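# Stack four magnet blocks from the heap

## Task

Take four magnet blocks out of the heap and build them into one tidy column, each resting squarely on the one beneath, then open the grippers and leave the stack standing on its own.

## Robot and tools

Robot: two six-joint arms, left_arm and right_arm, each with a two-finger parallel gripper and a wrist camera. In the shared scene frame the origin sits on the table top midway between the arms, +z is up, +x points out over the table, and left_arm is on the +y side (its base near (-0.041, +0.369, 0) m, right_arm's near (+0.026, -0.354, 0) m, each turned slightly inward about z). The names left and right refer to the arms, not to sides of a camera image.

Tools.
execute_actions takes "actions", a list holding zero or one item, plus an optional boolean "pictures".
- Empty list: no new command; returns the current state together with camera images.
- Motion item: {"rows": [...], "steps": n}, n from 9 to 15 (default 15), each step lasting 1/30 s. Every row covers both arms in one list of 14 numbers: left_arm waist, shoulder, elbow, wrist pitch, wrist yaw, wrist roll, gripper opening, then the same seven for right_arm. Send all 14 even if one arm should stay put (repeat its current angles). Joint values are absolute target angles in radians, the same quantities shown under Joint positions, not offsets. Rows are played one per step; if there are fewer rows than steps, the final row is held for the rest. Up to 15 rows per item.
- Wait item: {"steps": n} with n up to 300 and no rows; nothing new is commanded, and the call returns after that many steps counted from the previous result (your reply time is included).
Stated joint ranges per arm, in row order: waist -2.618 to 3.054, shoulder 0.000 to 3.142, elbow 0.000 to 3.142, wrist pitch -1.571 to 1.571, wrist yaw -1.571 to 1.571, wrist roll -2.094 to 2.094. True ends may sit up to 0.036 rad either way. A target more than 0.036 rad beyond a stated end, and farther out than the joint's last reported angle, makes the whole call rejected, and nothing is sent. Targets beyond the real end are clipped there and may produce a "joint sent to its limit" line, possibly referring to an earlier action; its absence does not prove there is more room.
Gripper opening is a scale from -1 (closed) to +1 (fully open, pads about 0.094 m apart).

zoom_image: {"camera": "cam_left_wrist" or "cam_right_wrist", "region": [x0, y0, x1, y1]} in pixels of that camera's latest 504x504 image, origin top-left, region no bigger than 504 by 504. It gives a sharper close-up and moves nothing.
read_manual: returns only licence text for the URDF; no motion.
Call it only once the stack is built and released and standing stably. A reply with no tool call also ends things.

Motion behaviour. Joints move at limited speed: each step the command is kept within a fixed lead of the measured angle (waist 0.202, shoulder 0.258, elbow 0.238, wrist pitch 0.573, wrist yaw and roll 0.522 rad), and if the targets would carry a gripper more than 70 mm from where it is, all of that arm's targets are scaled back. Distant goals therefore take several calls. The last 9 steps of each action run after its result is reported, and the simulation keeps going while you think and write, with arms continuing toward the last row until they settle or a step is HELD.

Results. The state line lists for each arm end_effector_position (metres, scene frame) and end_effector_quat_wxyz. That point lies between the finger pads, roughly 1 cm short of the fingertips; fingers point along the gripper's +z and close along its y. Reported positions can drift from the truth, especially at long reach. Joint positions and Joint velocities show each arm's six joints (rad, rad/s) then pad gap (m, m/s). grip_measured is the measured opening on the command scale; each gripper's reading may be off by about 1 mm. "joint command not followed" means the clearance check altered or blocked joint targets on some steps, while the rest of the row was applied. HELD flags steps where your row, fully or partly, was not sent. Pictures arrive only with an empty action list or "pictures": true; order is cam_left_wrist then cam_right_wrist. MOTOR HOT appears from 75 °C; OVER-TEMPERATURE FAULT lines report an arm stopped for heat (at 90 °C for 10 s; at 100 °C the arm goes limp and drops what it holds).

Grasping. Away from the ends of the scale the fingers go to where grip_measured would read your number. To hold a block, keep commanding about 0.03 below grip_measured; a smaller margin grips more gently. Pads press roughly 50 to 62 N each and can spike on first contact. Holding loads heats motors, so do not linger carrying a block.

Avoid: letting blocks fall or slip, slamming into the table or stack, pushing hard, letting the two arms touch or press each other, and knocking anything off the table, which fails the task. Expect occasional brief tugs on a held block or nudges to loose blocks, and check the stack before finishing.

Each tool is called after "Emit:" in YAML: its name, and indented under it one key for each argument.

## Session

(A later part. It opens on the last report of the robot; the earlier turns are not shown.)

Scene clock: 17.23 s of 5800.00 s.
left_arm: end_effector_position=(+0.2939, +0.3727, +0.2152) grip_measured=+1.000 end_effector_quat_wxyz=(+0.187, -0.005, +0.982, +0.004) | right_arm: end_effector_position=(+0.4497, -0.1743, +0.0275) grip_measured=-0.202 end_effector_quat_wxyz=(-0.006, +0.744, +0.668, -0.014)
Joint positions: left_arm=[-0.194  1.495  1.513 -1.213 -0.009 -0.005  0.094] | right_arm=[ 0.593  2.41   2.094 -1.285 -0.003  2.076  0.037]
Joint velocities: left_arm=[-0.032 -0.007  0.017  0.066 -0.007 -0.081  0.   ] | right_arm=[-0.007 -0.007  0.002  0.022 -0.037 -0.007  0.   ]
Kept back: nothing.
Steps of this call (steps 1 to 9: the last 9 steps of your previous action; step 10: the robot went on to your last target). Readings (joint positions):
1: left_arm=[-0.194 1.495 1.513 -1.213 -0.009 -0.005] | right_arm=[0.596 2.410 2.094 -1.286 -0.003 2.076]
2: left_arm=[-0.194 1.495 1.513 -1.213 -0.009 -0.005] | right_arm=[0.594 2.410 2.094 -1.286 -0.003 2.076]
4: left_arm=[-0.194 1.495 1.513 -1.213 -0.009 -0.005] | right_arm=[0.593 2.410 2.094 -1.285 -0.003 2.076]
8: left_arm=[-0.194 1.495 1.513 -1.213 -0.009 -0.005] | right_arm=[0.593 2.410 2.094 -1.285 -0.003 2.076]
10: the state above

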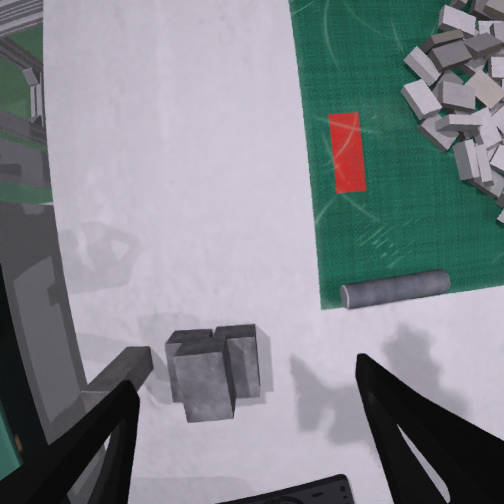

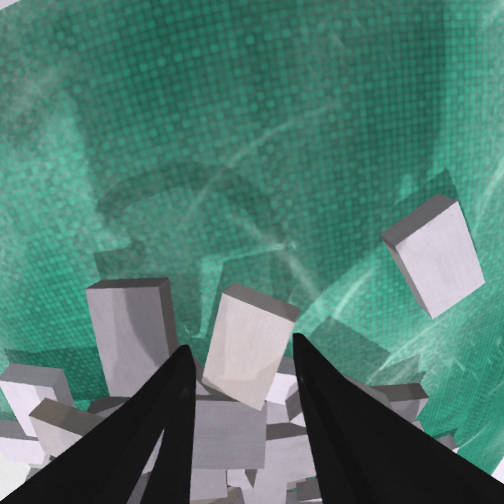

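Emit:
execute_actions:
  actions:
    - {"rows":[[-0.2,1.5,1.5,-1.2,0,0,1,0.585,2.432,2.11,-1.3,0,2.08,-0.17]]}

Emit:
execute_actions:
  actions:
    - {"rows":[[-0.2,1.5,1.5,-1.2,0,0,1,0.585,2.432,2.11,-1.3,0,2.08,-0.3],[-0.2,1.5,1.5,-1.2,0,0,1,0.585,2.432,2.11,-1.3,0,2.08,-0.4],[-0.2,1.5,1.5,-1.2,0,0,1,0.585,2.432,2.11,-1.3,0,2.08,-0.53]]}
  pictures: true

Scene clock: 17.70 s of 5800.00 s.
left_arm: end_effector_position=(+0.2939, +0.3727, +0.2152) grip_measured=+1.000 end_effector_quat_wxyz=(+0.187, -0.005, +0.982, +0.004) | right_arm: end_effector_position=(+0.4467, -0.1755, +0.0202) grip_measured=-0.172 end_effector_quat_wxyz=(-0.010, +0.744, +0.668, -0.025)
Joint positions: left_arm=[-0.194  1.495  1.513 -1.213 -0.009 -0.005  0.094] | right_arm=[ 0.593  2.427  2.094 -1.291 -0.003  2.076  0.039]
Joint velocities: left_arm=[ 0.002 -0.007  0.002 -0.007 -0.037  0.007  0.   ] | right_arm=[ 0.012  0.1    0.002 -0.051  0.007 -0.007 -0.   ]
Steps of this call (steps 1 to 8: the robot went on to your last target; steps 9 to 14: the first 6 steps of this action). Readings (joint positions):
9: left_arm=[-0.194 1.495 1.513 -1.213 -0.009 -0.005] | right_arm=[0.593 2.411 2.094 -1.286 -0.003 2.076]
10: left_arm=[-0.194 1.495 1.513 -1.213 -0.009 -0.005] | right_arm=[0.593 2.413 2.094 -1.288 -0.003 2.076]
12: left_arm=[-0.194 1.495 1.513 -1.213 -0.009 -0.005] | right_arm=[0.593 2.419 2.094 -1.290 -0.003 2.076]
14: the state above

Scene clock: 18.20 s of 5800.00 s.
left_arm: end_effector_position=(+0.2939, +0.3727, +0.2152) grip_measured=+1.000 end_effector_quat_wxyz=(+0.187, -0.005, +0.982, +0.004) | right_arm: end_effector_position=(+0.4460, -0.1760, +0.0181) grip_measured=-0.472 end_effector_quat_wxyz=(-0.011, +0.744, +0.668, -0.028)
Joint positions: left_arm=[-0.194  1.495  1.513 -1.213 -0.009 -0.005  0.094] | right_arm=[ 0.593  2.432  2.094 -1.293 -0.002  2.077  0.025]
Joint velocities: left_arm=[ 0.002  0.022 -0.002  0.037  0.022 -0.081  0.   ] | right_arm=[ 0.002 -0.007 -0.017  0.022  0.007 -0.081 -0.001]
Steps of this call (steps 1 to 9: the last 9 steps of your previous action; steps 10 to 15: the first 6 steps of this action). Readings (joint positions):
10: left_arm=[-0.194 1.495 1.513 -1.213 -0.009 -0.005] | right_arm=[0.593 2.432 2.094 -1.293 -0.003 2.076]
11: left_arm=[-0.194 1.495 1.513 -1.213 -0.009 -0.005] | right_arm=[0.593 2.432 2.094 -1.293 -0.003 2.076]
13: left_arm=[-0.194 1.495 1.513 -1.213 -0.009 -0.005] | right_arm=[0.593 2.432 2.094 -1.293 -0.002 2.077]
15: the state above

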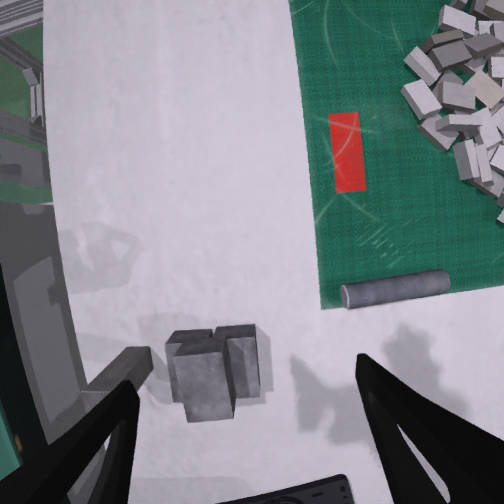

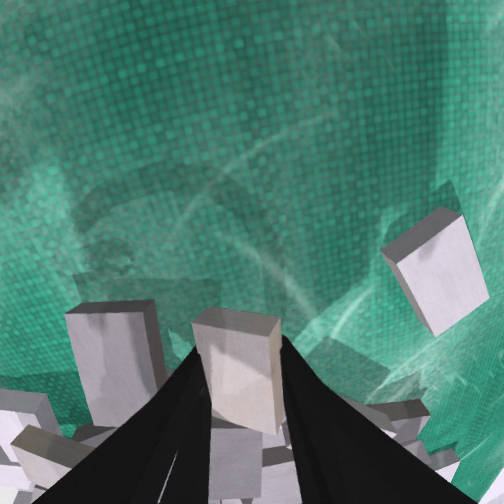

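Emit:
execute_actions:
  actions:
    - {"rows":[[-0.2,1.5,1.5,-1.2,0,0,1,0.59,2.36,2.1,-1.29,0,2.08,-0.53],[-0.2,1.5,1.5,-1.2,0,0,1,0.59,2.31,2.08,-1.28,0,2.08,-0.53],[-0.2,1.5,1.5,-1.2,0,0,1,0.59,2.26,2.03,-1.26,0,2.08,-0.53],[-0.2,1.5,1.5,-1.2,0,0,1,0.6,2.2,1.96,-1.24,0,1.82,-0.53],[-0.2,1.5,1.5,-1.2,0,0,1,0.61,2.15,1.89,-1.22,0,1.535,-0.53],[-0.2,1.5,1.5,-1.2,0,0,1,0.62,2.1,1.82,-1.2,0,1.535,-0.53],[-0.2,1.5,1.5,-1.2,0,0,1,0.63,2.06,1.75,-1.17,0,1.535,-0.53],[-0.2,1.5,1.5,-1.2,0,0,1,0.635,2.02,1.68,-1.14,0,1.535,-0.53],[-0.2,1.5,1.5,-1.2,0,0,1,0.635,2.0,1.61,-1.11,0,1.535,-0.53],[-0.2,1.5,1.5,-1.2,0,0,1,0.635,1.99,1.56,-1.07,0,1.535,-0.53]]}

Emit:
execute_actions:
  actions:
    - {"rows":[[-0.2,1.5,1.5,-1.2,0,0,1,0.635,2.01,1.5,-1.015,0,1.535,-0.53]]}

Emit:
execute_actions:
  actions:
    - {"steps":15}
  pictures: true

Scene clock: 19.03 s of 5800.00 s.
left_arm: end_effector_position=(+0.2939, +0.3727, +0.2152) grip_measured=+1.000 end_effector_quat_wxyz=(+0.187, -0.005, +0.982, +0.004) | right_arm: end_effector_position=(+0.4302, -0.1817, +0.0513) grip_measured=-0.472 end_effector_quat_wxyz=(+0.000, +0.670, +0.743, +0.003)
Joint positions: left_arm=[-0.194  1.495  1.513 -1.213 -0.009 -0.005  0.094] | right_arm=[ 0.595  2.255  1.922 -1.231 -0.002  1.868  0.025]
Joint velocities: left_arm=[-0.007 -0.007 -0.002  0.051 -0.051 -0.022  0.   ] | right_arm=[ 0.051 -1.751 -1.726  0.418  0.066 -2.308  0.   ]
Steps of this call (steps 1 to 9: the last 9 steps of your previous action; steps 10 to 15: the robot went on to your last target; steps 16 to 19: nothing new was sent; steps 20 to 25: the first 6 steps of this action). Readings (joint positions):
20: left_arm=[-0.194 1.495 1.513 -1.213 -0.009 -0.005] | right_arm=[0.593 2.429 2.094 -1.292 -0.002 2.077]
21: left_arm=[-0.194 1.495 1.513 -1.213 -0.009 -0.005] | right_arm=[0.593 2.420 2.089 -1.288 -0.002 2.077]
23: left_arm=[-0.194 1.495 1.513 -1.213 -0.009 -0.005] | right_arm=[0.593 2.362 2.031 -1.260 -0.002 2.038]
25: the state above

Scene clock: 19.53 s of 5800.00 s.
left_arm: end_effector_position=(+0.2939, +0.3727, +0.2152) grip_measured=+1.000 end_effector_quat_wxyz=(+0.187, -0.005, +0.982, +0.004) | right_arm: end_effector_position=(+0.3678, -0.1921, +0.0397) grip_measured=-0.472 end_effector_quat_wxyz=(+0.000, +0.530, +0.848, +0.003)
Joint positions: left_arm=[-0.194  1.495  1.513 -1.213 -0.009 -0.005  0.094] | right_arm=[ 0.634  2.019  1.505 -1.051 -0.003  1.556  0.025]
Joint velocities: left_arm=[-0.017 -0.002 -0.002 -0.022 -0.081 -0.066  0.   ] | right_arm=[ 0.002  0.134 -0.1    0.139 -0.066 -0.081  0.001]
Steps of this call (steps 1 to 9: the last 9 steps of your previous action; steps 10 to 15: the first 6 steps of this action). Readings (joint positions):
10: left_arm=[-0.194 1.495 1.513 -1.213 -0.009 -0.005] | right_arm=[0.634 1.989 1.559 -1.104 -0.003 1.579]
11: left_arm=[-0.194 1.495 1.513 -1.213 -0.009 -0.005] | right_arm=[0.634 1.993 1.540 -1.083 -0.003 1.572]
13: left_arm=[-0.194 1.495 1.513 -1.213 -0.009 -0.005] | right_arm=[0.634 2.006 1.516 -1.063 -0.003 1.562]
15: the state above

Scene clock: 20.03 s of 5800.00 s.
left_arm: end_effector_position=(+0.2939, +0.3727, +0.2152) grip_measured=+1.000 end_effector_quat_wxyz=(+0.187, -0.005, +0.982, +0.004) | right_arm: end_effector_position=(+0.3732, -0.1896, +0.0375) grip_measured=-0.472 end_effector_quat_wxyz=(+0.006, +0.525, +0.851, +0.012)
Joint positions: left_arm=[-0.194  1.495  1.513 -1.213 -0.009 -0.005  0.094] | right_arm=[ 0.634  2.024  1.502 -1.022 -0.003  1.545  0.025]
Joint velocities: left_arm=[-0.012  0.007 -0.007 -0.081  0.051 -0.051  0.   ] | right_arm=[-0.022  0.017  0.002  0.022  0.022  0.037  0.002]
Kept back: nothing.
Steps of this call (steps 1 to 9: the last 9 steps of your previous action; steps 10 to 15: the robot went on to your last target). Readings (joint positions):
1: left_arm=[-0.194 1.495 1.513 -1.213 -0.009 -0.005] | right_arm=[0.634 2.023 1.503 -1.047 -0.003 1.554]
2: left_arm=[-0.194 1.495 1.513 -1.213 -0.009 -0.005] | right_arm=[0.634 2.024 1.502 -1.043 -0.003 1.552]
4: left_arm=[-0.194 1.495 1.513 -1.213 -0.009 -0.005] | right_arm=[0.634 2.024 1.502 -1.035 -0.003 1.549]
8: left_arm=[-0.194 1.495 1.513 -1.213 -0.009 -0.005] | right_arm=[0.634 2.024 1.502 -1.026 -0.003 1.547]
15: the state above

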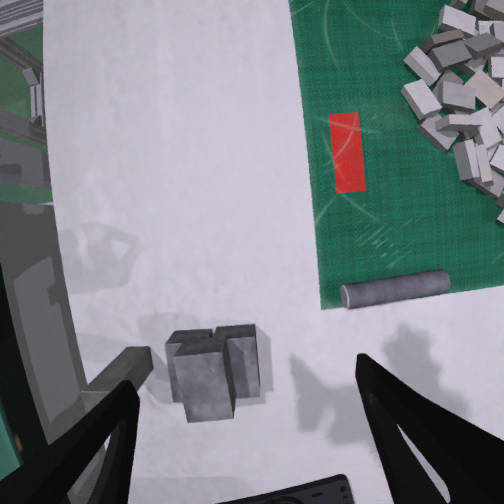

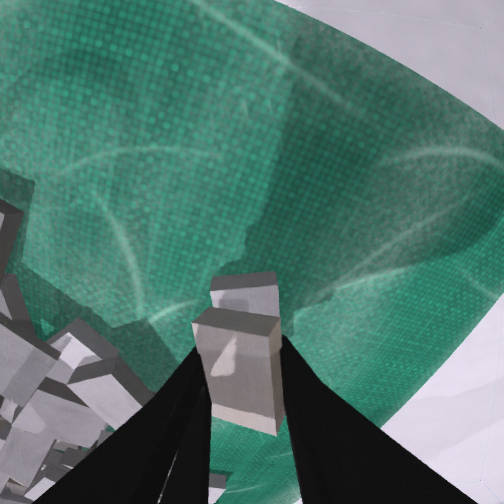

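Emit:
execute_actions:
  actions:
    - {"rows":[[-0.2,1.5,1.5,-1.2,0,0,1,0.62,2.05,1.5,-1.03,0,1.535,-0.53]]}

Emit:
execute_actions:
  actions:
    - {"rows":[[-0.2,1.5,1.5,-1.2,0,0,1,0.62,2.05,1.5,-1.03,0,1.535,-0.42],[-0.2,1.5,1.5,-1.2,0,0,1,0.62,2.05,1.5,-1.03,0,1.535,-0.42],[-0.2,1.5,1.5,-1.2,0,0,1,0.62,2.05,1.5,-1.03,0,1.535,-0.42],[-0.2,1.5,1.5,-1.2,0,0,1,0.62,2.05,1.5,-1.03,0,1.535,-0.1]],"steps":10}

Emit:
execute_actions:
  actions:
    - {"rows":[[-0.2,1.5,1.5,-1.2,0,0,1,0.62,1.99,1.62,-1.18,0,1.535,-0.1]],"steps":10}

Emit:
execute_actions:
  actions:
    - {"rows":[[-0.2,1.5,1.5,-1.2,0,0,1,0.61,2.05,1.7,-1.19,0,2.04,-0.15],[-0.2,1.5,1.5,-1.2,0,0,1,0.6,2.1,1.78,-1.2,0,2.04,-0.15],[-0.2,1.5,1.5,-1.2,0,0,1,0.59,2.15,1.86,-1.22,0,2.04,-0.15],[-0.2,1.5,1.5,-1.2,0,0,1,0.58,2.2,1.94,-1.24,0,2.04,-0.15],[-0.2,1.5,1.5,-1.2,0,0,1,0.57,2.25,2.02,-1.26,0,2.04,-0.15],[-0.2,1.5,1.5,-1.2,0,0,1,0.56,2.3,2.1,-1.28,0,2.04,-0.15],[-0.2,1.5,1.5,-1.2,0,0,1,0.55,2.35,2.18,-1.29,0,2.04,-0.15],[-0.2,1.5,1.5,-1.2,0,0,1,0.54,2.4,2.26,-1.295,0,2.04,-0.15],[-0.2,1.5,1.5,-1.2,0,0,1,0.54,2.435,2.26,-1.295,0,2.04,-0.15]]}

Emit:
execute_actions:
  actions:
    - {"steps":22}
  pictures: true

Scene clock: 21.07 s of 5800.00 s.
left_arm: end_effector_position=(+0.2939, +0.3727, +0.2152) grip_measured=+1.000 end_effector_quat_wxyz=(+0.187, -0.005, +0.982, +0.004) | right_arm: end_effector_position=(+0.3723, -0.1921, +0.0284) grip_measured=-0.472 end_effector_quat_wxyz=(-0.001, +0.527, +0.850, +0.002)
Joint positions: left_arm=[-0.194  1.495  1.513 -1.213 -0.009 -0.005  0.094] | right_arm=[ 0.629  2.049  1.502 -1.022 -0.003  1.545  0.025]
Joint velocities: left_arm=[-0.002 -0.022 -0.017 -0.037 -0.007 -0.095  0.   ] | right_arm=[-0.037  0.12   0.002 -0.022  0.007 -0.081  0.   ]
Steps of this call (steps 1 to 15: the robot went on to your last target; steps 16 to 25: nothing new was sent; steps 26 to 31: the first 6 steps of this action). Readings (joint positions):
26: left_arm=[-0.194 1.495 1.513 -1.213 -0.009 -0.005] | right_arm=[0.634 2.026 1.502 -1.022 -0.003 1.545]
27: left_arm=[-0.194 1.495 1.513 -1.213 -0.009 -0.005] | right_arm=[0.633 2.029 1.502 -1.022 -0.003 1.545]
29: left_arm=[-0.194 1.495 1.513 -1.213 -0.009 -0.005] | right_arm=[0.631 2.039 1.502 -1.022 -0.003 1.545]
31: the state above

Scene clock: 21.40 s of 5800.00 s.
left_arm: end_effector_position=(+0.2939, +0.3727, +0.2152) grip_measured=+1.000 end_effector_quat_wxyz=(+0.187, -0.005, +0.982, +0.004) | right_arm: end_effector_position=(+0.3720, -0.1926, +0.0266) grip_measured=-0.434 end_effector_quat_wxyz=(-0.002, +0.527, +0.850, -0.000)
Joint positions: left_arm=[-0.194  1.495  1.513 -1.213 -0.009 -0.005  0.094] | right_arm=[ 0.629  2.054  1.502 -1.022 -0.003  1.545  0.027]
Joint velocities: left_arm=[ 0.012 -0.007  0.002 -0.007 -0.022  0.022  0.   ] | right_arm=[-0.002  0.027  0.007  0.022 -0.095  0.037  0.034]
Steps of this call (steps 1 to 9: the last 9 steps of your previous action; step 10: the first step of this action). Readings (joint positions):
10: the state above

Scene clock: 21.73 s of 5800.00 s.
left_arm: end_effector_position=(+0.2939, +0.3727, +0.2152) grip_measured=+1.000 end_effector_quat_wxyz=(+0.187, -0.005, +0.982, +0.004) | right_arm: end_effector_position=(+0.3712, -0.1929, +0.0304) grip_measured=-0.102 end_effector_quat_wxyz=(-0.004, +0.527, +0.850, -0.004)
Joint positions: left_arm=[-0.194  1.495  1.513 -1.213 -0.009 -0.005  0.094] | right_arm=[ 0.629  2.054  1.518 -1.046 -0.003  1.544  0.042]
Joint velocities: left_arm=[-0.027 -0.002 -0.007  0.007 -0.022 -0.022  0.   ] | right_arm=[-0.012  0.066  0.618 -1.092  0.037 -0.081  0.   ]
Steps of this call (steps 1 to 9: the last 9 steps of your previous action; step 10: the first step of this action). Readings (joint positions):
10: the state above

Scene clock: 22.23 s of 5800.00 s.
left_arm: end_effector_position=(+0.2939, +0.3727, +0.2152) grip_measured=+1.000 end_effector_quat_wxyz=(+0.187, -0.005, +0.982, +0.004) | right_arm: end_effector_position=(+0.4400, -0.1766, +0.0792) grip_measured=-0.148 end_effector_quat_wxyz=(+0.016, +0.680, +0.732, +0.040)
Joint positions: left_arm=[-0.194  1.495  1.513 -1.213 -0.009 -0.005  0.094] | right_arm=[ 0.597  2.208  1.951 -1.228 -0.003  1.898  0.04 ]
Joint velocities: left_arm=[ 0.017  0.007  0.007 -0.022 -0.051 -0.007  0.   ] | right_arm=[-0.266  1.443  2.371 -0.081 -0.095  0.857 -0.001]
Steps of this call (steps 1 to 9: the last 9 steps of your previous action; steps 10 to 15: the first 6 steps of this action). Readings (joint positions):
10: left_arm=[-0.194 1.495 1.513 -1.213 -0.009 -0.005] | right_arm=[0.628 2.010 1.615 -1.161 -0.003 1.621]
11: left_arm=[-0.194 1.495 1.513 -1.213 -0.009 -0.005] | right_arm=[0.625 2.032 1.654 -1.185 -0.003 1.704]
13: left_arm=[-0.194 1.495 1.513 -1.213 -0.009 -0.005] | right_arm=[0.615 2.110 1.788 -1.216 -0.003 1.823]
15: the state above

Scene clock: 22.97 s of 5800.00 s.
left_arm: end_effector_position=(+0.2939, +0.3727, +0.2152) grip_measured=+1.000 end_effector_quat_wxyz=(+0.187, -0.005, +0.982, +0.004) | right_arm: end_effector_position=(+0.4903, -0.1888, +0.0412) grip_measured=-0.148 end_effector_quat_wxyz=(+0.011, +0.748, +0.663, +0.031)
Joint positions: left_arm=[-0.194  1.495  1.513 -1.213 -0.009 -0.005  0.094] | right_arm=[ 0.534  2.457  2.231 -1.279 -0.003  2.03   0.04 ]
Joint velocities: left_arm=[-0.012  0.007 -0.002 -0.007 -0.007  0.066  0.   ] | right_arm=[-0.002  0.002 -0.007 -0.007 -0.051 -0.066  0.001]
Kept back: nothing.
Steps of this call (steps 1 to 9: the last 9 steps of your previous action; steps 10 to 22: the robot went on to your last target). Readings (joint positions):
1: left_arm=[-0.194 1.495 1.513 -1.213 -0.009 -0.005] | right_arm=[0.586 2.258 2.033 -1.234 -0.003 1.925]
2: left_arm=[-0.194 1.495 1.513 -1.213 -0.009 -0.005] | right_arm=[0.575 2.309 2.114 -1.240 -0.003 1.946]
4: left_arm=[-0.194 1.495 1.513 -1.213 -0.009 -0.005] | right_arm=[0.554 2.385 2.213 -1.231 -0.003 1.976]
8: left_arm=[-0.194 1.495 1.513 -1.213 -0.009 -0.005] | right_arm=[0.534 2.446 2.231 -1.252 -0.003 2.008]
22: the state above

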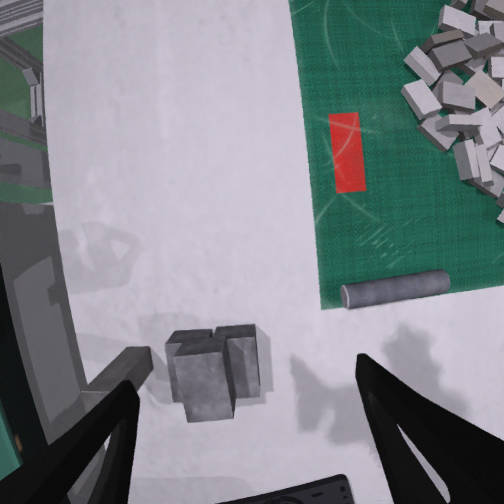

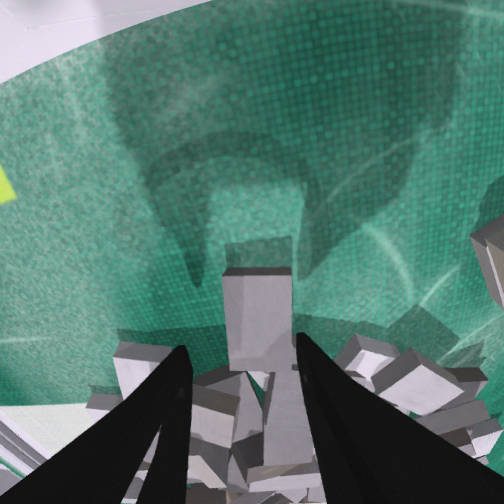

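Emit:
execute_actions:
  actions:
    - {"rows":[[-0.2,1.5,1.5,-1.2,0,0,1,0.553,2.475,2.25,-1.295,0,2.07,-0.15]],"steps":12}

Emit:
execute_actions:
  actions:
    - {"rows":[[-0.2,1.5,1.5,-1.2,0,0,1,0.553,2.499,2.25,-1.295,0,2.07,-0.15]],"steps":12}

Emit:
execute_actions:
  actions:
    - {"rows":[[-0.2,1.5,1.5,-1.2,0,0,1,0.553,2.499,2.25,-1.295,0,2.07,-0.35],[-0.2,1.5,1.5,-1.2,0,0,1,0.553,2.499,2.25,-1.295,0,2.07,-0.53]]}
  pictures: true

Scene clock: 23.43 s of 5800.00 s.
left_arm: end_effector_position=(+0.2939, +0.3727, +0.2152) grip_measured=+1.000 end_effector_quat_wxyz=(+0.187, -0.005, +0.982, +0.004) | right_arm: end_effector_position=(+0.4892, -0.1876, +0.0388) grip_measured=-0.148 end_effector_quat_wxyz=(+0.010, +0.751, +0.659, +0.028)
Joint positions: left_arm=[-0.194  1.495  1.513 -1.213 -0.009 -0.005  0.094] | right_arm=[ 0.537  2.462  2.231 -1.28  -0.003  2.044  0.04 ]
Joint velocities: left_arm=[-0.002  0.002 -0.017 -0.081  0.051  0.051  0.   ] | right_arm=[ 0.042  0.076 -0.002 -0.037  0.022  0.139  0.   ]
Steps of this call (steps 1 to 11: the robot went on to your last target; steps 12 to 14: the first 3 steps of this action). Readings (joint positions):
12: left_arm=[-0.194 1.495 1.513 -1.213 -0.009 -0.005] | right_arm=[0.535 2.458 2.231 -1.280 -0.003 2.035]
13: left_arm=[-0.194 1.495 1.513 -1.213 -0.009 -0.005] | right_arm=[0.536 2.459 2.231 -1.280 -0.003 2.040]
14: the state above

Scene clock: 23.83 s of 5800.00 s.
left_arm: end_effector_position=(+0.2939, +0.3727, +0.2152) grip_measured=+1.000 end_effector_quat_wxyz=(+0.187, -0.005, +0.982, +0.004) | right_arm: end_effector_position=(+0.4859, -0.1840, +0.0288) grip_measured=-0.148 end_effector_quat_wxyz=(+0.005, +0.754, +0.657, +0.018)
Joint positions: left_arm=[-0.194  1.495  1.513 -1.213 -0.009 -0.005  0.094] | right_arm=[ 0.546  2.483  2.231 -1.28  -0.003  2.059  0.04 ]
Joint velocities: left_arm=[-0.012 -0.002 -0.012  0.095 -0.007 -0.007  0.   ] | right_arm=[-0.007  0.1    0.007 -0.007 -0.037 -0.007  0.001]
Steps of this call (steps 1 to 9: the last 9 steps of your previous action; steps 10 to 12: the first 3 steps of this action). Readings (joint positions):
10: left_arm=[-0.194 1.495 1.513 -1.213 -0.009 -0.005] | right_arm=[0.546 2.479 2.231 -1.280 -0.003 2.059]
11: left_arm=[-0.194 1.495 1.513 -1.213 -0.009 -0.005] | right_arm=[0.546 2.480 2.231 -1.280 -0.003 2.059]
12: the state above

Scene clock: 24.33 s of 5800.00 s.
left_arm: end_effector_position=(+0.2939, +0.3727, +0.2152) grip_measured=+1.000 end_effector_quat_wxyz=(+0.187, -0.005, +0.982, +0.004) | right_arm: end_effector_position=(+0.4841, -0.1846, +0.0194) grip_measured=-0.480 end_effector_quat_wxyz=(+0.002, +0.754, +0.657, +0.009)
Joint positions: left_arm=[-0.194  1.495  1.513 -1.213 -0.009 -0.005  0.094] | right_arm=[ 0.546  2.503  2.231 -1.28  -0.003  2.06   0.024]
Joint velocities: left_arm=[ 0.002 -0.022  0.012 -0.007  0.051  0.037  0.   ] | right_arm=[-0.012 -0.002 -0.012  0.022  0.066 -0.037 -0.001]
Steps of this call (steps 1 to 9: the last 9 steps of your previous action; steps 10 to 15: the first 6 steps of this action). Readings (joint positions):
10: left_arm=[-0.194 1.495 1.513 -1.213 -0.009 -0.005] | right_arm=[0.546 2.503 2.231 -1.280 -0.003 2.060]
11: left_arm=[-0.194 1.495 1.513 -1.213 -0.009 -0.005] | right_arm=[0.546 2.503 2.231 -1.280 -0.003 2.060]
13: left_arm=[-0.194 1.495 1.513 -1.213 -0.009 -0.005] | right_arm=[0.546 2.503 2.231 -1.280 -0.003 2.060]
15: the state above

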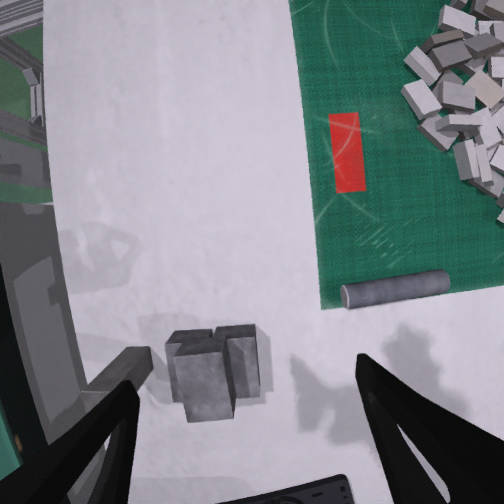

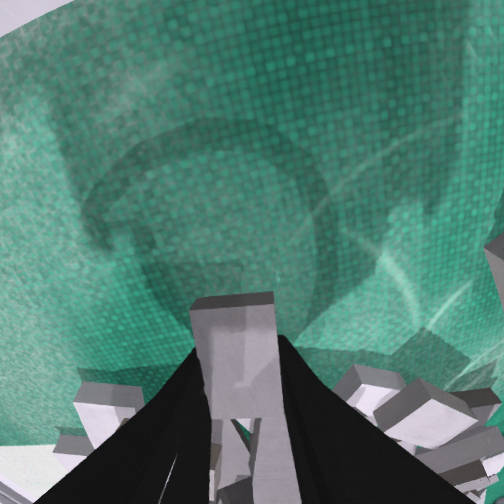

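Emit:
execute_actions:
  actions:
    - {"rows":[[-0.2,1.5,1.5,-1.2,0,0,1,0.55,2.43,2.24,-1.29,0,2.07,-0.53],[-0.2,1.5,1.5,-1.2,0,0,1,0.55,2.37,2.2,-1.29,0,2.07,-0.53],[-0.2,1.5,1.5,-1.2,0,0,1,0.56,2.31,2.14,-1.28,0,2.07,-0.53],[-0.2,1.5,1.5,-1.2,0,0,1,0.57,2.25,2.06,-1.27,0,1.9,-0.53],[-0.2,1.5,1.5,-1.2,0,0,1,0.585,2.19,1.98,-1.26,0,1.7,-0.53],[-0.2,1.5,1.5,-1.2,0,0,1,0.6,2.14,1.91,-1.25,0,1.54,-0.53],[-0.2,1.5,1.5,-1.2,0,0,1,0.61,2.09,1.84,-1.23,0,1.54,-0.53],[-0.2,1.5,1.5,-1.2,0,0,1,0.62,2.05,1.77,-1.21,0,1.54,-0.53],[-0.2,1.5,1.5,-1.2,0,0,1,0.63,2.01,1.7,-1.18,0,1.54,-0.53],[-0.2,1.5,1.5,-1.2,0,0,1,0.635,1.99,1.64,-1.15,0,1.54,-0.53],[-0.2,1.5,1.5,-1.2,0,0,1,0.638,1.98,1.59,-1.11,0,1.54,-0.53]]}

Emit:
execute_actions:
  actions:
    - {"rows":[[-0.2,1.5,1.5,-1.2,0,0,1,0.638,1.995,1.53,-1.06,0,1.54,-0.53]]}

Emit:
execute_actions:
  actions:
    - {"steps":15}
  pictures: true

Scene clock: 25.23 s of 5800.00 s.
left_arm: end_effector_position=(+0.2939, +0.3727, +0.2152) grip_measured=+1.000 end_effector_quat_wxyz=(+0.187, -0.005, +0.982, +0.004) | right_arm: end_effector_position=(+0.4535, -0.1912, +0.0539) grip_measured=-0.480 end_effector_quat_wxyz=(+0.006, +0.695, +0.718, +0.016)
Joint positions: left_arm=[-0.194  1.495  1.513 -1.213 -0.009 -0.005  0.094] | right_arm=[ 0.556  2.306  2.017 -1.247 -0.002  1.9    0.024]
Joint velocities: left_arm=[ 0.017 -0.007  0.002 -0.007 -0.066 -0.095  0.   ] | right_arm=[ 0.188 -1.873 -1.888  0.051  0.037 -2.396  0.001]
Steps of this call (steps 1 to 9: the last 9 steps of your previous action; steps 10 to 15: the robot went on to your last target; steps 16 to 21: nothing new was sent; steps 22 to 27: the first 6 steps of this action). Readings (joint positions):
22: left_arm=[-0.194 1.495 1.513 -1.213 -0.009 -0.005] | right_arm=[0.546 2.500 2.231 -1.280 -0.003 2.060]
23: left_arm=[-0.194 1.495 1.513 -1.213 -0.009 -0.005] | right_arm=[0.546 2.490 2.221 -1.277 -0.003 2.060]
25: left_arm=[-0.194 1.495 1.513 -1.213 -0.009 -0.005] | right_arm=[0.548 2.423 2.145 -1.259 -0.003 2.037]
27: the state above

Scene clock: 25.73 s of 5800.00 s.
left_arm: end_effector_position=(+0.2939, +0.3727, +0.2152) grip_measured=+1.000 end_effector_quat_wxyz=(+0.187, -0.005, +0.982, +0.004) | right_arm: end_effector_position=(+0.3643, -0.1885, +0.0511) grip_measured=-0.480 end_effector_quat_wxyz=(-0.003, +0.527, +0.850, +0.001)
Joint positions: left_arm=[-0.194  1.495  1.513 -1.213 -0.009 -0.005  0.094] | right_arm=[ 0.645  2.007  1.534 -1.098 -0.006  1.562  0.024]
Joint velocities: left_arm=[-0.002  0.007  0.012 -0.037 -0.007 -0.022  0.   ] | right_arm=[-0.012  0.159 -0.081  0.095  0.022 -0.139  0.   ]
Steps of this call (steps 1 to 9: the last 9 steps of your previous action; steps 10 to 15: the first 6 steps of this action). Readings (joint positions):
10: left_arm=[-0.194 1.495 1.513 -1.213 -0.009 -0.005] | right_arm=[0.646 1.972 1.593 -1.151 -0.006 1.587]
11: left_arm=[-0.194 1.495 1.513 -1.213 -0.009 -0.005] | right_arm=[0.645 1.977 1.572 -1.130 -0.006 1.579]
13: left_arm=[-0.194 1.495 1.513 -1.213 -0.009 -0.005] | right_arm=[0.645 1.993 1.545 -1.110 -0.006 1.569]
15: the state above

Scene clock: 26.23 s of 5800.00 s.
left_arm: end_effector_position=(+0.2939, +0.3727, +0.2152) grip_measured=+1.000 end_effector_quat_wxyz=(+0.187, -0.005, +0.982, +0.004) | right_arm: end_effector_position=(+0.3702, -0.1856, +0.0490) grip_measured=-0.480 end_effector_quat_wxyz=(+0.004, +0.522, +0.853, +0.011)
Joint positions: left_arm=[-0.194  1.495  1.513 -1.213 -0.009 -0.005  0.094] | right_arm=[ 0.645  2.011  1.531 -1.067 -0.006  1.55   0.024]
Joint velocities: left_arm=[ 0.012 -0.017 -0.002 -0.037 -0.051  0.037  0.   ] | right_arm=[ 0.002 -0.012  0.002 -0.037 -0.022 -0.051  0.001]
Kept back: nothing.
Steps of this call (steps 1 to 9: the last 9 steps of your previous action; steps 10 to 15: the robot went on to your last target). Readings (joint positions):
1: left_arm=[-0.194 1.495 1.513 -1.213 -0.009 -0.005] | right_arm=[0.645 2.010 1.531 -1.093 -0.006 1.560]
2: left_arm=[-0.194 1.495 1.513 -1.213 -0.009 -0.005] | right_arm=[0.645 2.011 1.531 -1.089 -0.006 1.557]
4: left_arm=[-0.194 1.495 1.513 -1.213 -0.009 -0.005] | right_arm=[0.645 2.011 1.531 -1.080 -0.006 1.555]
8: left_arm=[-0.194 1.495 1.513 -1.213 -0.009 -0.005] | right_arm=[0.645 2.011 1.531 -1.071 -0.006 1.552]
15: the state above

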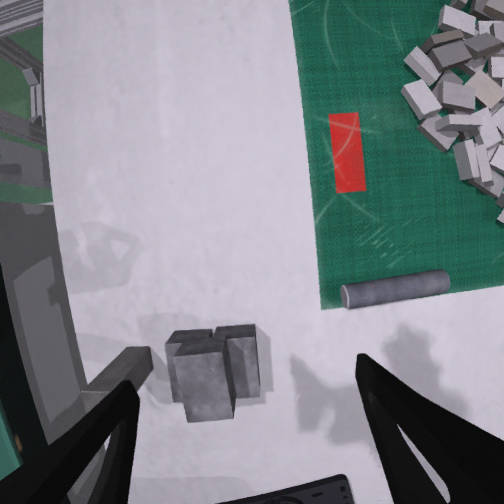

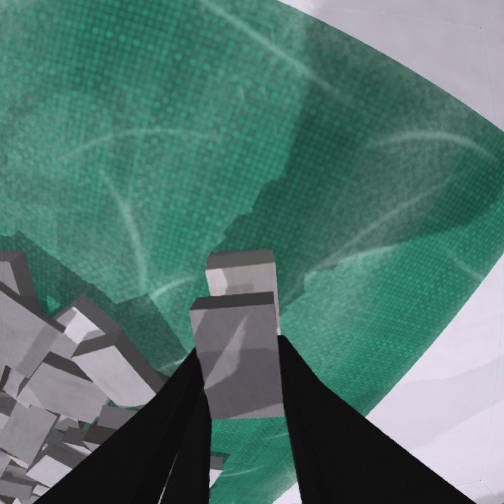

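Emit:
execute_actions:
  actions:
    - {"rows":[[-0.2,1.5,1.5,-1.2,0,0,1,0.628,2.037,1.53,-1.075,0,1.54,-0.53]]}

Emit:
execute_actions:
  actions:
    - {"rows":[[-0.2,1.5,1.5,-1.2,0,0,1,0.628,2.037,1.53,-1.075,0,1.54,-0.42],[-0.2,1.5,1.5,-1.2,0,0,1,0.628,2.037,1.53,-1.075,0,1.54,-0.42],[-0.2,1.5,1.5,-1.2,0,0,1,0.628,2.037,1.53,-1.075,0,1.54,-0.42],[-0.2,1.5,1.5,-1.2,0,0,1,0.628,2.037,1.53,-1.075,0,1.54,-0.1]],"steps":10}

Emit:
execute_actions:
  actions:
    - {"rows":[[-0.2,1.5,1.5,-1.2,0,0,1,0.628,1.98,1.65,-1.22,0,1.54,-0.1]],"steps":10}

Emit:
execute_actions:
  actions:
    - {"rows":[[-0.2,1.5,1.5,-1.2,0,0,1,0.65,2.04,1.73,-1.23,0,1.25,-0.2],[-0.2,1.5,1.5,-1.2,0,0,1,0.67,2.09,1.8,-1.24,0,1.25,-0.2],[-0.2,1.5,1.5,-1.2,0,0,1,0.69,2.14,1.87,-1.25,0,1.25,-0.2],[-0.2,1.5,1.5,-1.2,0,0,1,0.71,2.19,1.94,-1.26,0,1.25,-0.2],[-0.2,1.5,1.5,-1.2,0,0,1,0.72,2.23,2.01,-1.265,0,1.25,-0.2],[-0.2,1.5,1.5,-1.2,0,0,1,0.72,2.26,2.01,-1.265,0,1.25,-0.2]]}

Emit:
execute_actions:
  actions:
    - {"steps":22}
  pictures: true

Scene clock: 27.37 s of 5800.00 s.
left_arm: end_effector_position=(+0.2939, +0.3727, +0.2152) grip_measured=+1.000 end_effector_quat_wxyz=(+0.187, -0.005, +0.982, +0.004) | right_arm: end_effector_position=(+0.3700, -0.1893, +0.0399) grip_measured=-0.480 end_effector_quat_wxyz=(-0.003, +0.526, +0.851, +0.001)
Joint positions: left_arm=[-0.194  1.495  1.513 -1.213 -0.009 -0.005  0.094] | right_arm=[ 0.637  2.036  1.531 -1.067 -0.006  1.55   0.024]
Joint velocities: left_arm=[ 0.007 -0.007 -0.002 -0.037 -0.007  0.066  0.   ] | right_arm=[-0.032  0.125  0.002  0.022 -0.022 -0.051 -0.   ]
Steps of this call (steps 1 to 15: the robot went on to your last target; steps 16 to 28: nothing new was sent; steps 29 to 34: the first 6 steps of this action). Readings (joint positions):
29: left_arm=[-0.194 1.495 1.513 -1.213 -0.009 -0.005] | right_arm=[0.645 2.013 1.531 -1.067 -0.006 1.550]
30: left_arm=[-0.194 1.495 1.513 -1.213 -0.009 -0.005] | right_arm=[0.643 2.016 1.531 -1.066 -0.006 1.550]
32: left_arm=[-0.194 1.495 1.513 -1.213 -0.009 -0.005] | right_arm=[0.640 2.027 1.531 -1.067 -0.006 1.550]
34: the state above

Scene clock: 27.70 s of 5800.00 s.
left_arm: end_effector_position=(+0.2939, +0.3727, +0.2152) grip_measured=+1.000 end_effector_quat_wxyz=(+0.187, -0.005, +0.982, +0.004) | right_arm: end_effector_position=(+0.3699, -0.1900, +0.0380) grip_measured=-0.439 end_effector_quat_wxyz=(-0.004, +0.527, +0.850, -0.001)
Joint positions: left_arm=[-0.194  1.495  1.513 -1.213 -0.009 -0.005  0.094] | right_arm=[ 0.635  2.042  1.531 -1.067 -0.006  1.55   0.026]
Joint velocities: left_arm=[ 0.012  0.002 -0.002 -0.022 -0.037  0.007  0.   ] | right_arm=[-0.002 -0.012 -0.002 -0.022 -0.007 -0.066  0.035]
Steps of this call (steps 1 to 9: the last 9 steps of your previous action; step 10: the first step of this action). Readings (joint positions):
10: the state above

Scene clock: 28.03 s of 5800.00 s.
left_arm: end_effector_position=(+0.2939, +0.3727, +0.2152) grip_measured=+1.000 end_effector_quat_wxyz=(+0.187, -0.005, +0.982, +0.004) | right_arm: end_effector_position=(+0.3692, -0.1903, +0.0421) grip_measured=-0.102 end_effector_quat_wxyz=(-0.006, +0.526, +0.850, -0.004)
Joint positions: left_arm=[-0.194  1.495  1.513 -1.213 -0.009 -0.005  0.094] | right_arm=[ 0.635  2.041  1.547 -1.09  -0.006  1.549  0.042]
Joint velocities: left_arm=[-0.012 -0.002 -0.007  0.051 -0.007  0.007  0.   ] | right_arm=[ 0.007  0.09   0.623 -1.121  0.051  0.007  0.001]
Steps of this call (steps 1 to 9: the last 9 steps of your previous action; step 10: the first step of this action). Readings (joint positions):
10: the state above

Scene clock: 28.53 s of 5800.00 s.
left_arm: end_effector_position=(+0.2939, +0.3727, +0.2152) grip_measured=+1.000 end_effector_quat_wxyz=(+0.187, -0.005, +0.982, +0.004) | right_arm: end_effector_position=(+0.4174, -0.1460, +0.0848) grip_measured=-0.198 end_effector_quat_wxyz=(+0.023, +0.413, +0.910, +0.032)
Joint positions: left_arm=[-0.194  1.495  1.513 -1.213 -0.009 -0.005  0.094] | right_arm=[ 0.681  2.183  1.934 -1.243 -0.002  1.339  0.038]
Joint velocities: left_arm=[ 0.017 -0.017  0.012 -0.037 -0.081 -0.11   0.   ] | right_arm=[ 0.447  1.072  1.399  0.418 -0.051 -0.564 -0.001]
Steps of this call (steps 1 to 9: the last 9 steps of your previous action; steps 10 to 15: the first 6 steps of this action). Readings (joint positions):
10: left_arm=[-0.194 1.495 1.513 -1.213 -0.009 -0.005] | right_arm=[0.636 1.999 1.645 -1.203 -0.006 1.504]
11: left_arm=[-0.194 1.495 1.513 -1.213 -0.009 -0.005] | right_arm=[0.638 2.022 1.682 -1.225 -0.005 1.455]
13: left_arm=[-0.194 1.495 1.513 -1.213 -0.009 -0.005] | right_arm=[0.653 2.096 1.805 -1.249 -0.003 1.385]
15: the state above

Scene clock: 29.27 s of 5800.00 s.
left_arm: end_effector_position=(+0.2939, +0.3727, +0.2152) grip_measured=+1.000 end_effector_quat_wxyz=(+0.187, -0.005, +0.982, +0.004) | right_arm: end_effector_position=(+0.4123, -0.1245, +0.0573) grip_measured=-0.198 end_effector_quat_wxyz=(+0.006, +0.356, +0.935, +0.011)
Joint positions: left_arm=[-0.194  1.495  1.513 -1.213 -0.009 -0.005  0.094] | right_arm=[ 0.728  2.278  1.984 -1.252 -0.005  1.261  0.038]
Joint velocities: left_arm=[-0.012 -0.007 -0.012 -0.022  0.022 -0.007  0.   ] | right_arm=[-0.017 -0.007  0.002 -0.037  0.022  0.051 -0.001]
Kept back: nothing.
Steps of this call (steps 1 to 9: the last 9 steps of your previous action; steps 10 to 22: the robot went on to your last target). Readings (joint positions):
1: left_arm=[-0.194 1.495 1.513 -1.213 -0.009 -0.005] | right_arm=[0.696 2.213 1.968 -1.231 -0.002 1.323]
2: left_arm=[-0.194 1.495 1.513 -1.213 -0.009 -0.005] | right_arm=[0.708 2.235 1.982 -1.224 -0.002 1.310]
4: left_arm=[-0.194 1.495 1.513 -1.213 -0.009 -0.005] | right_arm=[0.725 2.261 1.984 -1.229 -0.003 1.292]
8: left_arm=[-0.194 1.495 1.513 -1.213 -0.009 -0.005] | right_arm=[0.729 2.278 1.984 -1.245 -0.005 1.273]
22: the state above

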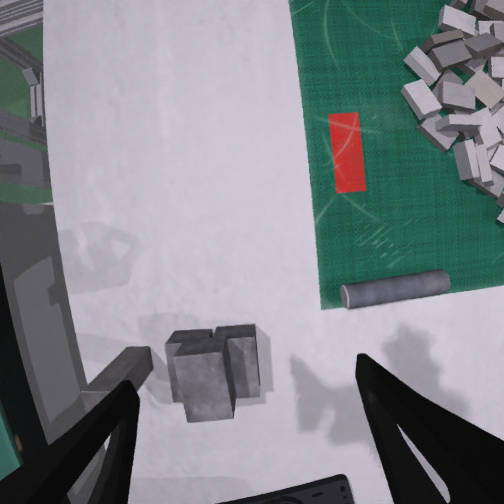

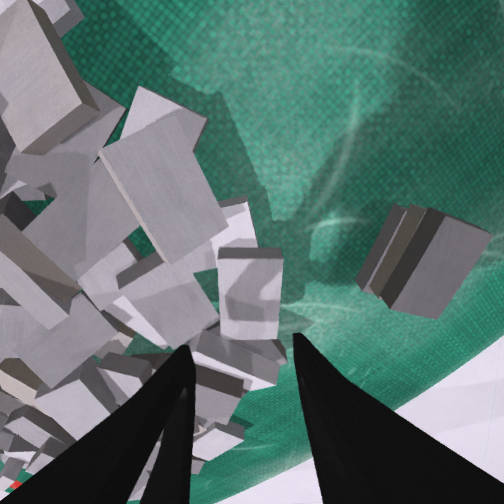

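Emit:
execute_actions:
  actions:
    - {"rows":[[-0.2,1.5,1.5,-1.2,0,0,1,0.72,2.3,2.0,-1.27,0,1.36,-0.28],[-0.2,1.5,1.5,-1.2,0,0,1,0.72,2.318,2.0,-1.27,0,1.36,-0.28]],"steps":13}

Emit:
execute_actions:
  actions:
    - {"rows":[[-0.2,1.5,1.5,-1.2,0,0,1,0.72,2.35,2.0,-1.25,0,1.36,-0.28]]}

Emit:
execute_actions:
  actions:
    - {"steps":10}
  pictures: true

Scene clock: 29.77 s of 5800.00 s.
left_arm: end_effector_position=(+0.2939, +0.3727, +0.2152) grip_measured=+1.000 end_effector_quat_wxyz=(+0.187, -0.005, +0.982, +0.004) | right_arm: end_effector_position=(+0.4109, -0.1253, +0.0501) grip_measured=-0.278 end_effector_quat_wxyz=(-0.000, +0.380, +0.925, +0.004)
Joint positions: left_arm=[-0.194  1.495  1.513 -1.213 -0.009 -0.005  0.094] | right_arm=[ 0.728  2.295  1.984 -1.254 -0.005  1.312  0.034]
Joint velocities: left_arm=[-0.012 -0.007 -0.017  0.022 -0.051 -0.022  0.   ] | right_arm=[-0.012  0.212 -0.002 -0.081 -0.051  0.212 -0.001]
Steps of this call (steps 1 to 11: the robot went on to your last target; steps 12 to 15: the first 4 steps of this action). Readings (joint positions):
12: left_arm=[-0.194 1.495 1.513 -1.213 -0.009 -0.005] | right_arm=[0.728 2.280 1.984 -1.253 -0.005 1.274]
13: left_arm=[-0.194 1.495 1.513 -1.213 -0.009 -0.005] | right_arm=[0.728 2.283 1.984 -1.253 -0.005 1.289]
15: the state above

Scene clock: 30.27 s of 5800.00 s.
left_arm: end_effector_position=(+0.2939, +0.3727, +0.2152) grip_measured=+1.000 end_effector_quat_wxyz=(+0.187, -0.005, +0.982, +0.004) | right_arm: end_effector_position=(+0.4068, -0.1283, +0.0300) grip_measured=-0.278 end_effector_quat_wxyz=(-0.015, +0.397, +0.918, -0.018)
Joint positions: left_arm=[-0.194  1.495  1.513 -1.213 -0.009 -0.005  0.094] | right_arm=[ 0.728  2.342  1.984 -1.259 -0.002  1.349  0.034]
Joint velocities: left_arm=[-0.012  0.007 -0.012  0.037 -0.007 -0.007  0.   ] | right_arm=[-0.017  0.071 -0.017 -0.037  0.007  0.037 -0.001]
Steps of this call (steps 1 to 9: the last 9 steps of your previous action; steps 10 to 15: the first 6 steps of this action). Readings (joint positions):
10: left_arm=[-0.194 1.495 1.513 -1.213 -0.009 -0.005] | right_arm=[0.728 2.327 1.984 -1.258 -0.004 1.346]
11: left_arm=[-0.194 1.495 1.513 -1.213 -0.009 -0.005] | right_arm=[0.728 2.330 1.984 -1.257 -0.003 1.347]
13: left_arm=[-0.194 1.495 1.513 -1.213 -0.009 -0.005] | right_arm=[0.728 2.337 1.984 -1.258 -0.002 1.348]
15: the state above

Scene clock: 30.60 s of 5800.00 s.
left_arm: end_effector_position=(+0.2939, +0.3727, +0.2152) grip_measured=+1.000 end_effector_quat_wxyz=(+0.187, -0.005, +0.982, +0.004) | right_arm: end_effector_position=(+0.4067, -0.1289, +0.0277) grip_measured=-0.278 end_effector_quat_wxyz=(-0.016, +0.398, +0.917, -0.021)
Joint positions: left_arm=[-0.194  1.495  1.513 -1.213 -0.009 -0.005  0.094] | right_arm=[ 0.727  2.348  1.984 -1.259 -0.001  1.35   0.034]
Joint velocities: left_arm=[-0.007 -0.007  0.002  0.051 -0.022 -0.051  0.   ] | right_arm=[-0.007 -0.017  0.007  0.051  0.066 -0.037 -0.001]
Kept back: nothing.
Steps of this call (steps 1 to 9: the last 9 steps of your previous action; step 10: the robot went on to your last target). Readings (joint positions):
1: left_arm=[-0.194 1.495 1.513 -1.213 -0.009 -0.005] | right_arm=[0.728 2.345 1.984 -1.259 -0.002 1.349]
2: left_arm=[-0.194 1.495 1.513 -1.213 -0.009 -0.005] | right_arm=[0.728 2.347 1.984 -1.259 -0.002 1.350]
4: left_arm=[-0.194 1.495 1.513 -1.213 -0.009 -0.005] | right_arm=[0.727 2.348 1.984 -1.259 -0.001 1.350]
8: left_arm=[-0.194 1.495 1.513 -1.213 -0.009 -0.005] | right_arm=[0.727 2.348 1.984 -1.259 -0.001 1.350]
10: the state above

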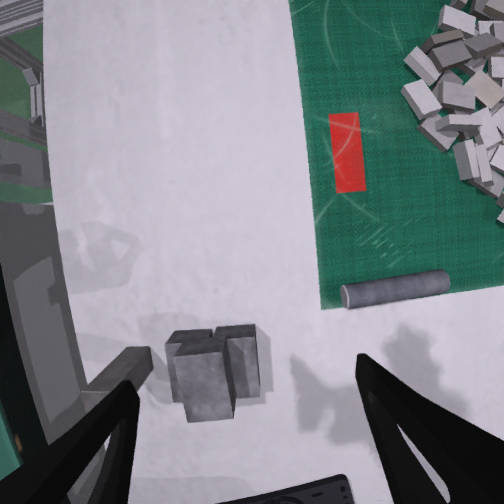

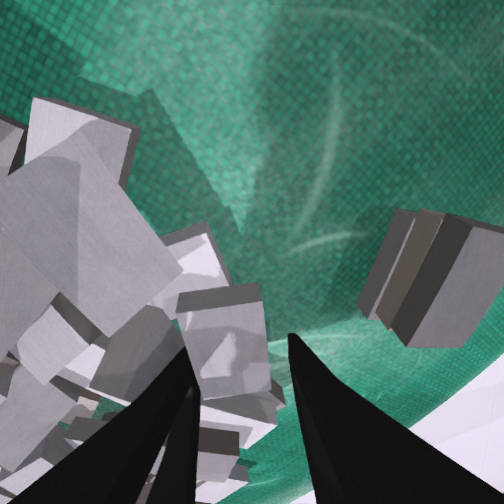

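Emit:
execute_actions:
  actions:
    - {"rows":[[-0.2,1.5,1.5,-1.2,0,0,1,0.72,2.362,2.0,-1.235,0,1.36,-0.28]],"steps":10}

Emit:
execute_actions:
  actions:
    - {"rows":[[-0.2,1.5,1.5,-1.2,0,0,1,0.72,2.362,2.0,-1.235,0,1.36,-0.38],[-0.2,1.5,1.5,-1.2,0,0,1,0.72,2.362,2.0,-1.235,0,1.36,-0.45],[-0.2,1.5,1.5,-1.2,0,0,1,0.72,2.35,2.0,-1.235,0,1.36,-0.53]]}
  pictures: true

Scene clock: 30.90 s of 5800.00 s.
left_arm: end_effector_position=(+0.2939, +0.3727, +0.2152) grip_measured=+1.000 end_effector_quat_wxyz=(+0.187, -0.005, +0.982, +0.004) | right_arm: end_effector_position=(+0.4069, -0.1288, +0.0277) grip_measured=-0.278 end_effector_quat_wxyz=(-0.015, +0.398, +0.917, -0.020)
Joint positions: left_arm=[-0.194  1.495  1.513 -1.213 -0.009 -0.005  0.094] | right_arm=[ 0.727  2.348  1.984 -1.258 -0.001  1.35   0.034]
Joint velocities: left_arm=[ 0.002  0.012  0.022 -0.022 -0.051  0.007  0.   ] | right_arm=[-0.002  0.017  0.012  0.007  0.066 -0.037  0.001]
Steps of this call (steps 1 to 8: the robot went on to your last target; step 9: the first step of this action). Readings (joint positions):
9: the state above

Scene clock: 31.40 s of 5800.00 s.
left_arm: end_effector_position=(+0.2939, +0.3727, +0.2152) grip_measured=+1.000 end_effector_quat_wxyz=(+0.187, -0.005, +0.982, +0.004) | right_arm: end_effector_position=(+0.4086, -0.1282, +0.0253) grip_measured=-0.483 end_effector_quat_wxyz=(-0.013, +0.398, +0.917, -0.019)
Joint positions: left_arm=[-0.194  1.495  1.513 -1.213 -0.009 -0.005  0.094] | right_arm=[ 0.727  2.353  1.984 -1.249  0.001  1.351  0.024]
Joint velocities: left_arm=[-0.012  0.012 -0.017  0.051  0.007 -0.007  0.   ] | right_arm=[ 0.012  0.007 -0.022 -0.007 -0.007 -0.007 -0.001]
Steps of this call (steps 1 to 9: the last 9 steps of your previous action; steps 10 to 15: the first 6 steps of this action). Readings (joint positions):
10: left_arm=[-0.194 1.495 1.513 -1.213 -0.009 -0.005] | right_arm=[0.727 2.353 1.984 -1.256 0.002 1.351]
11: left_arm=[-0.194 1.495 1.513 -1.213 -0.009 -0.005] | right_arm=[0.727 2.353 1.984 -1.252 0.002 1.351]
13: left_arm=[-0.194 1.495 1.513 -1.213 -0.009 -0.005] | right_arm=[0.727 2.353 1.984 -1.250 0.001 1.351]
15: the state above

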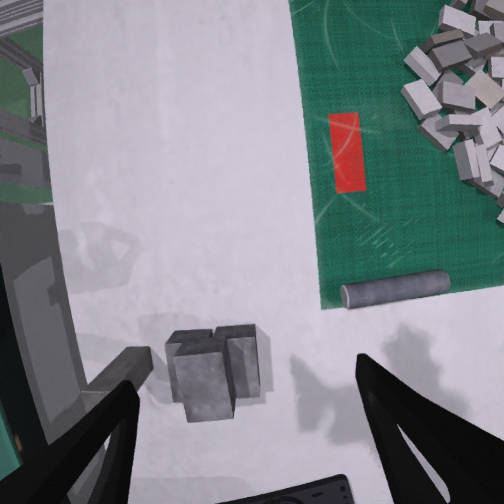

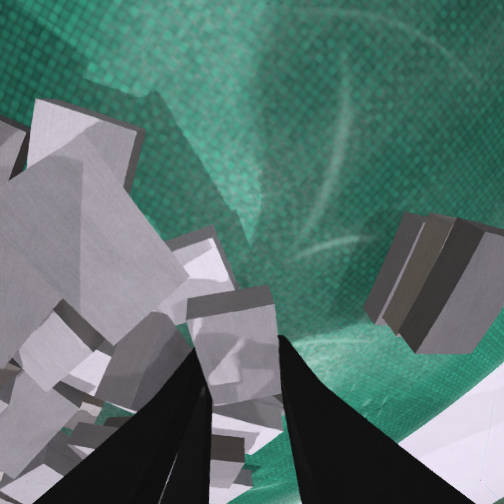

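Emit:
execute_actions:
  actions:
    - {"rows":[[-0.2,1.5,1.5,-1.2,0,0,1,0.72,2.28,2.0,-1.25,0,1.36,-0.53],[-0.2,1.5,1.5,-1.2,0,0,1,0.72,2.24,2.0,-1.27,0,1.36,-0.53],[-0.2,1.5,1.5,-1.2,0,0,1,0.72,2.2,2.0,-1.29,0,1.36,-0.53],[-0.2,1.5,1.5,-1.2,0,0,1,0.72,2.17,1.98,-1.3,0,1.36,-0.53],[-0.2,1.5,1.5,-1.2,0,0,1,0.71,2.14,1.95,-1.3,0,1.57,-0.53],[-0.2,1.5,1.5,-1.2,0,0,1,0.7,2.1,1.9,-1.29,0,1.57,-0.53],[-0.2,1.5,1.5,-1.2,0,0,1,0.69,2.06,1.84,-1.27,0,1.57,-0.53],[-0.2,1.5,1.5,-1.2,0,0,1,0.68,2.03,1.78,-1.25,0,1.57,-0.53],[-0.2,1.5,1.5,-1.2,0,0,1,0.67,2.0,1.72,-1.22,0,1.57,-0.53],[-0.2,1.5,1.5,-1.2,0,0,1,0.66,1.98,1.66,-1.18,0,1.57,-0.53],[-0.2,1.5,1.5,-1.2,0,0,1,0.65,1.97,1.62,-1.15,0,1.57,-0.53]]}

Emit:
execute_actions:
  actions:
    - {"rows":[[-0.2,1.5,1.5,-1.2,0,0,1,0.65,1.99,1.555,-1.095,0,1.57,-0.53]]}

Emit:
execute_actions:
  actions:
    - {"rows":[[-0.2,1.5,1.5,-1.2,0,0,1,0.65,2.028,1.555,-1.095,0,1.57,-0.53]]}

Emit:
execute_actions:
  actions:
    - {"steps":10}
  pictures: true

Scene clock: 32.27 s of 5800.00 s.
left_arm: end_effector_position=(+0.2939, +0.3727, +0.2152) grip_measured=+1.000 end_effector_quat_wxyz=(+0.187, -0.005, +0.982, +0.004) | right_arm: end_effector_position=(+0.4069, -0.1300, +0.0674) grip_measured=-0.483 end_effector_quat_wxyz=(+0.009, +0.430, +0.903, +0.013)
Joint positions: left_arm=[-0.194  1.495  1.513 -1.213 -0.009 -0.005  0.094] | right_arm=[ 0.725  2.234  1.951 -1.257 -0.     1.42   0.024]
Joint velocities: left_arm=[ 0.012  0.022  0.012 -0.051 -0.051 -0.022  0.   ] | right_arm=[-0.061 -1.316 -0.711  0.081 -0.066  0.974 -0.   ]
Steps of this call (steps 1 to 9: the last 9 steps of your previous action; steps 10 to 15: the robot went on to your last target; steps 16 to 20: nothing new was sent; steps 21 to 26: the first 6 steps of this action). Readings (joint positions):
21: left_arm=[-0.194 1.495 1.513 -1.213 -0.009 -0.005] | right_arm=[0.727 2.350 1.984 -1.249 0.001 1.351]
22: left_arm=[-0.194 1.495 1.513 -1.213 -0.009 -0.005] | right_arm=[0.727 2.343 1.984 -1.250 0.001 1.351]
24: left_arm=[-0.194 1.495 1.513 -1.213 -0.009 -0.005] | right_arm=[0.727 2.308 1.981 -1.257 0.001 1.351]
26: the state above

Scene clock: 32.77 s of 5800.00 s.
left_arm: end_effector_position=(+0.2939, +0.3727, +0.2152) grip_measured=+1.000 end_effector_quat_wxyz=(+0.187, -0.005, +0.982, +0.004) | right_arm: end_effector_position=(+0.3641, -0.1895, +0.0592) grip_measured=-0.482 end_effector_quat_wxyz=(-0.002, +0.525, +0.851, -0.002)
Joint positions: left_arm=[-0.194  1.495  1.513 -1.213 -0.009 -0.005  0.094] | right_arm=[ 0.645  2.002  1.558 -1.132 -0.001  1.556  0.024]
Joint velocities: left_arm=[-0.017  0.007 -0.007  0.051  0.007 -0.022  0.   ] | right_arm=[ 0.007  0.149 -0.1    0.095 -0.007  0.022  0.   ]
Steps of this call (steps 1 to 9: the last 9 steps of your previous action; steps 10 to 15: the first 6 steps of this action). Readings (joint positions):
10: left_arm=[-0.194 1.495 1.513 -1.213 -0.009 -0.005] | right_arm=[0.645 1.966 1.620 -1.182 -0.001 1.546]
11: left_arm=[-0.194 1.495 1.513 -1.213 -0.009 -0.005] | right_arm=[0.645 1.970 1.599 -1.162 -0.001 1.549]
13: left_arm=[-0.194 1.495 1.513 -1.213 -0.009 -0.005] | right_arm=[0.645 1.986 1.571 -1.143 -0.001 1.553]
15: the state above

Scene clock: 33.27 s of 5800.00 s.
left_arm: end_effector_position=(+0.2939, +0.3727, +0.2152) grip_measured=+1.000 end_effector_quat_wxyz=(+0.187, -0.005, +0.982, +0.004) | right_arm: end_effector_position=(+0.3687, -0.1873, +0.0493) grip_measured=-0.482 end_effector_quat_wxyz=(-0.001, +0.527, +0.850, -0.001)
Joint positions: left_arm=[-0.194  1.495  1.513 -1.213 -0.009 -0.005  0.094] | right_arm=[ 0.645  2.027  1.556 -1.101 -0.001  1.56   0.024]
Joint velocities: left_arm=[ 0.007 -0.007  0.002 -0.022 -0.037 -0.007  0.   ] | right_arm=[-0.022  0.09  -0.007  0.037 -0.007  0.007  0.   ]
Steps of this call (steps 1 to 9: the last 9 steps of your previous action; steps 10 to 15: the first 6 steps of this action). Readings (joint positions):
10: left_arm=[-0.194 1.495 1.513 -1.213 -0.009 -0.005] | right_arm=[0.645 2.009 1.556 -1.104 -0.001 1.560]
11: left_arm=[-0.194 1.495 1.513 -1.213 -0.009 -0.005] | right_arm=[0.645 2.012 1.556 -1.103 -0.001 1.560]
13: left_arm=[-0.194 1.495 1.513 -1.213 -0.009 -0.005] | right_arm=[0.645 2.020 1.556 -1.102 -0.001 1.560]
15: the state above

Scene clock: 33.60 s of 5800.00 s.
left_arm: end_effector_position=(+0.2939, +0.3727, +0.2152) grip_measured=+1.000 end_effector_quat_wxyz=(+0.187, -0.005, +0.982, +0.004) | right_arm: end_effector_position=(+0.3687, -0.1873, +0.0479) grip_measured=-0.482 end_effector_quat_wxyz=(-0.002, +0.527, +0.850, -0.002)
Joint positions: left_arm=[-0.194  1.495  1.513 -1.213 -0.009 -0.005  0.094] | right_arm=[ 0.645  2.031  1.556 -1.101 -0.001  1.56   0.024]
Joint velocities: left_arm=[ 0.017 -0.007 -0.002  0.007 -0.051  0.037  0.   ] | right_arm=[-0.012 -0.007 -0.022 -0.051 -0.095 -0.037 -0.001]
Kept back: nothing.
Steps of this call (steps 1 to 9: the last 9 steps of your previous action; step 10: the robot went on to your last target). Readings (joint positions):
1: left_arm=[-0.194 1.495 1.513 -1.213 -0.009 -0.005] | right_arm=[0.645 2.030 1.556 -1.101 -0.001 1.560]
2: left_arm=[-0.194 1.495 1.513 -1.213 -0.009 -0.005] | right_arm=[0.645 2.031 1.556 -1.101 -0.001 1.560]
4: left_arm=[-0.194 1.495 1.513 -1.213 -0.009 -0.005] | right_arm=[0.645 2.031 1.556 -1.101 -0.001 1.560]
8: left_arm=[-0.194 1.495 1.513 -1.213 -0.009 -0.005] | right_arm=[0.645 2.031 1.556 -1.101 -0.001 1.560]
10: the state above

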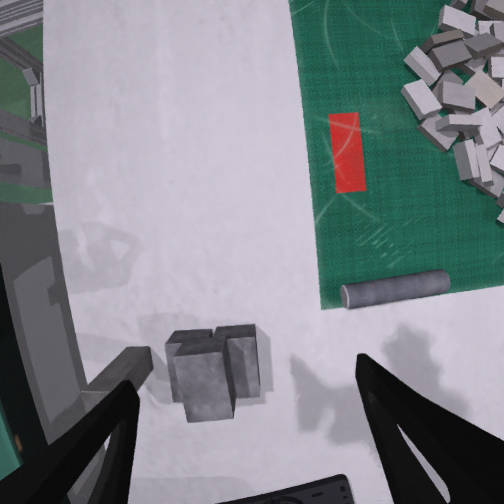

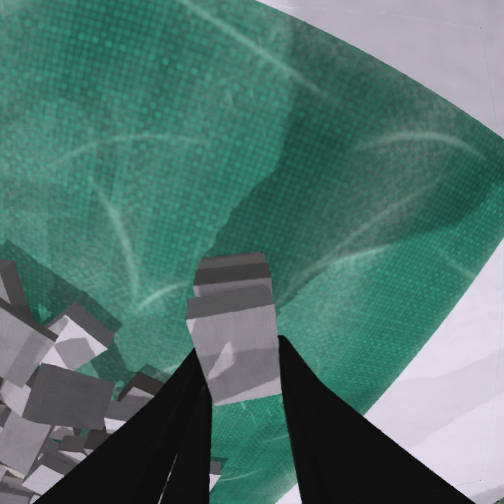

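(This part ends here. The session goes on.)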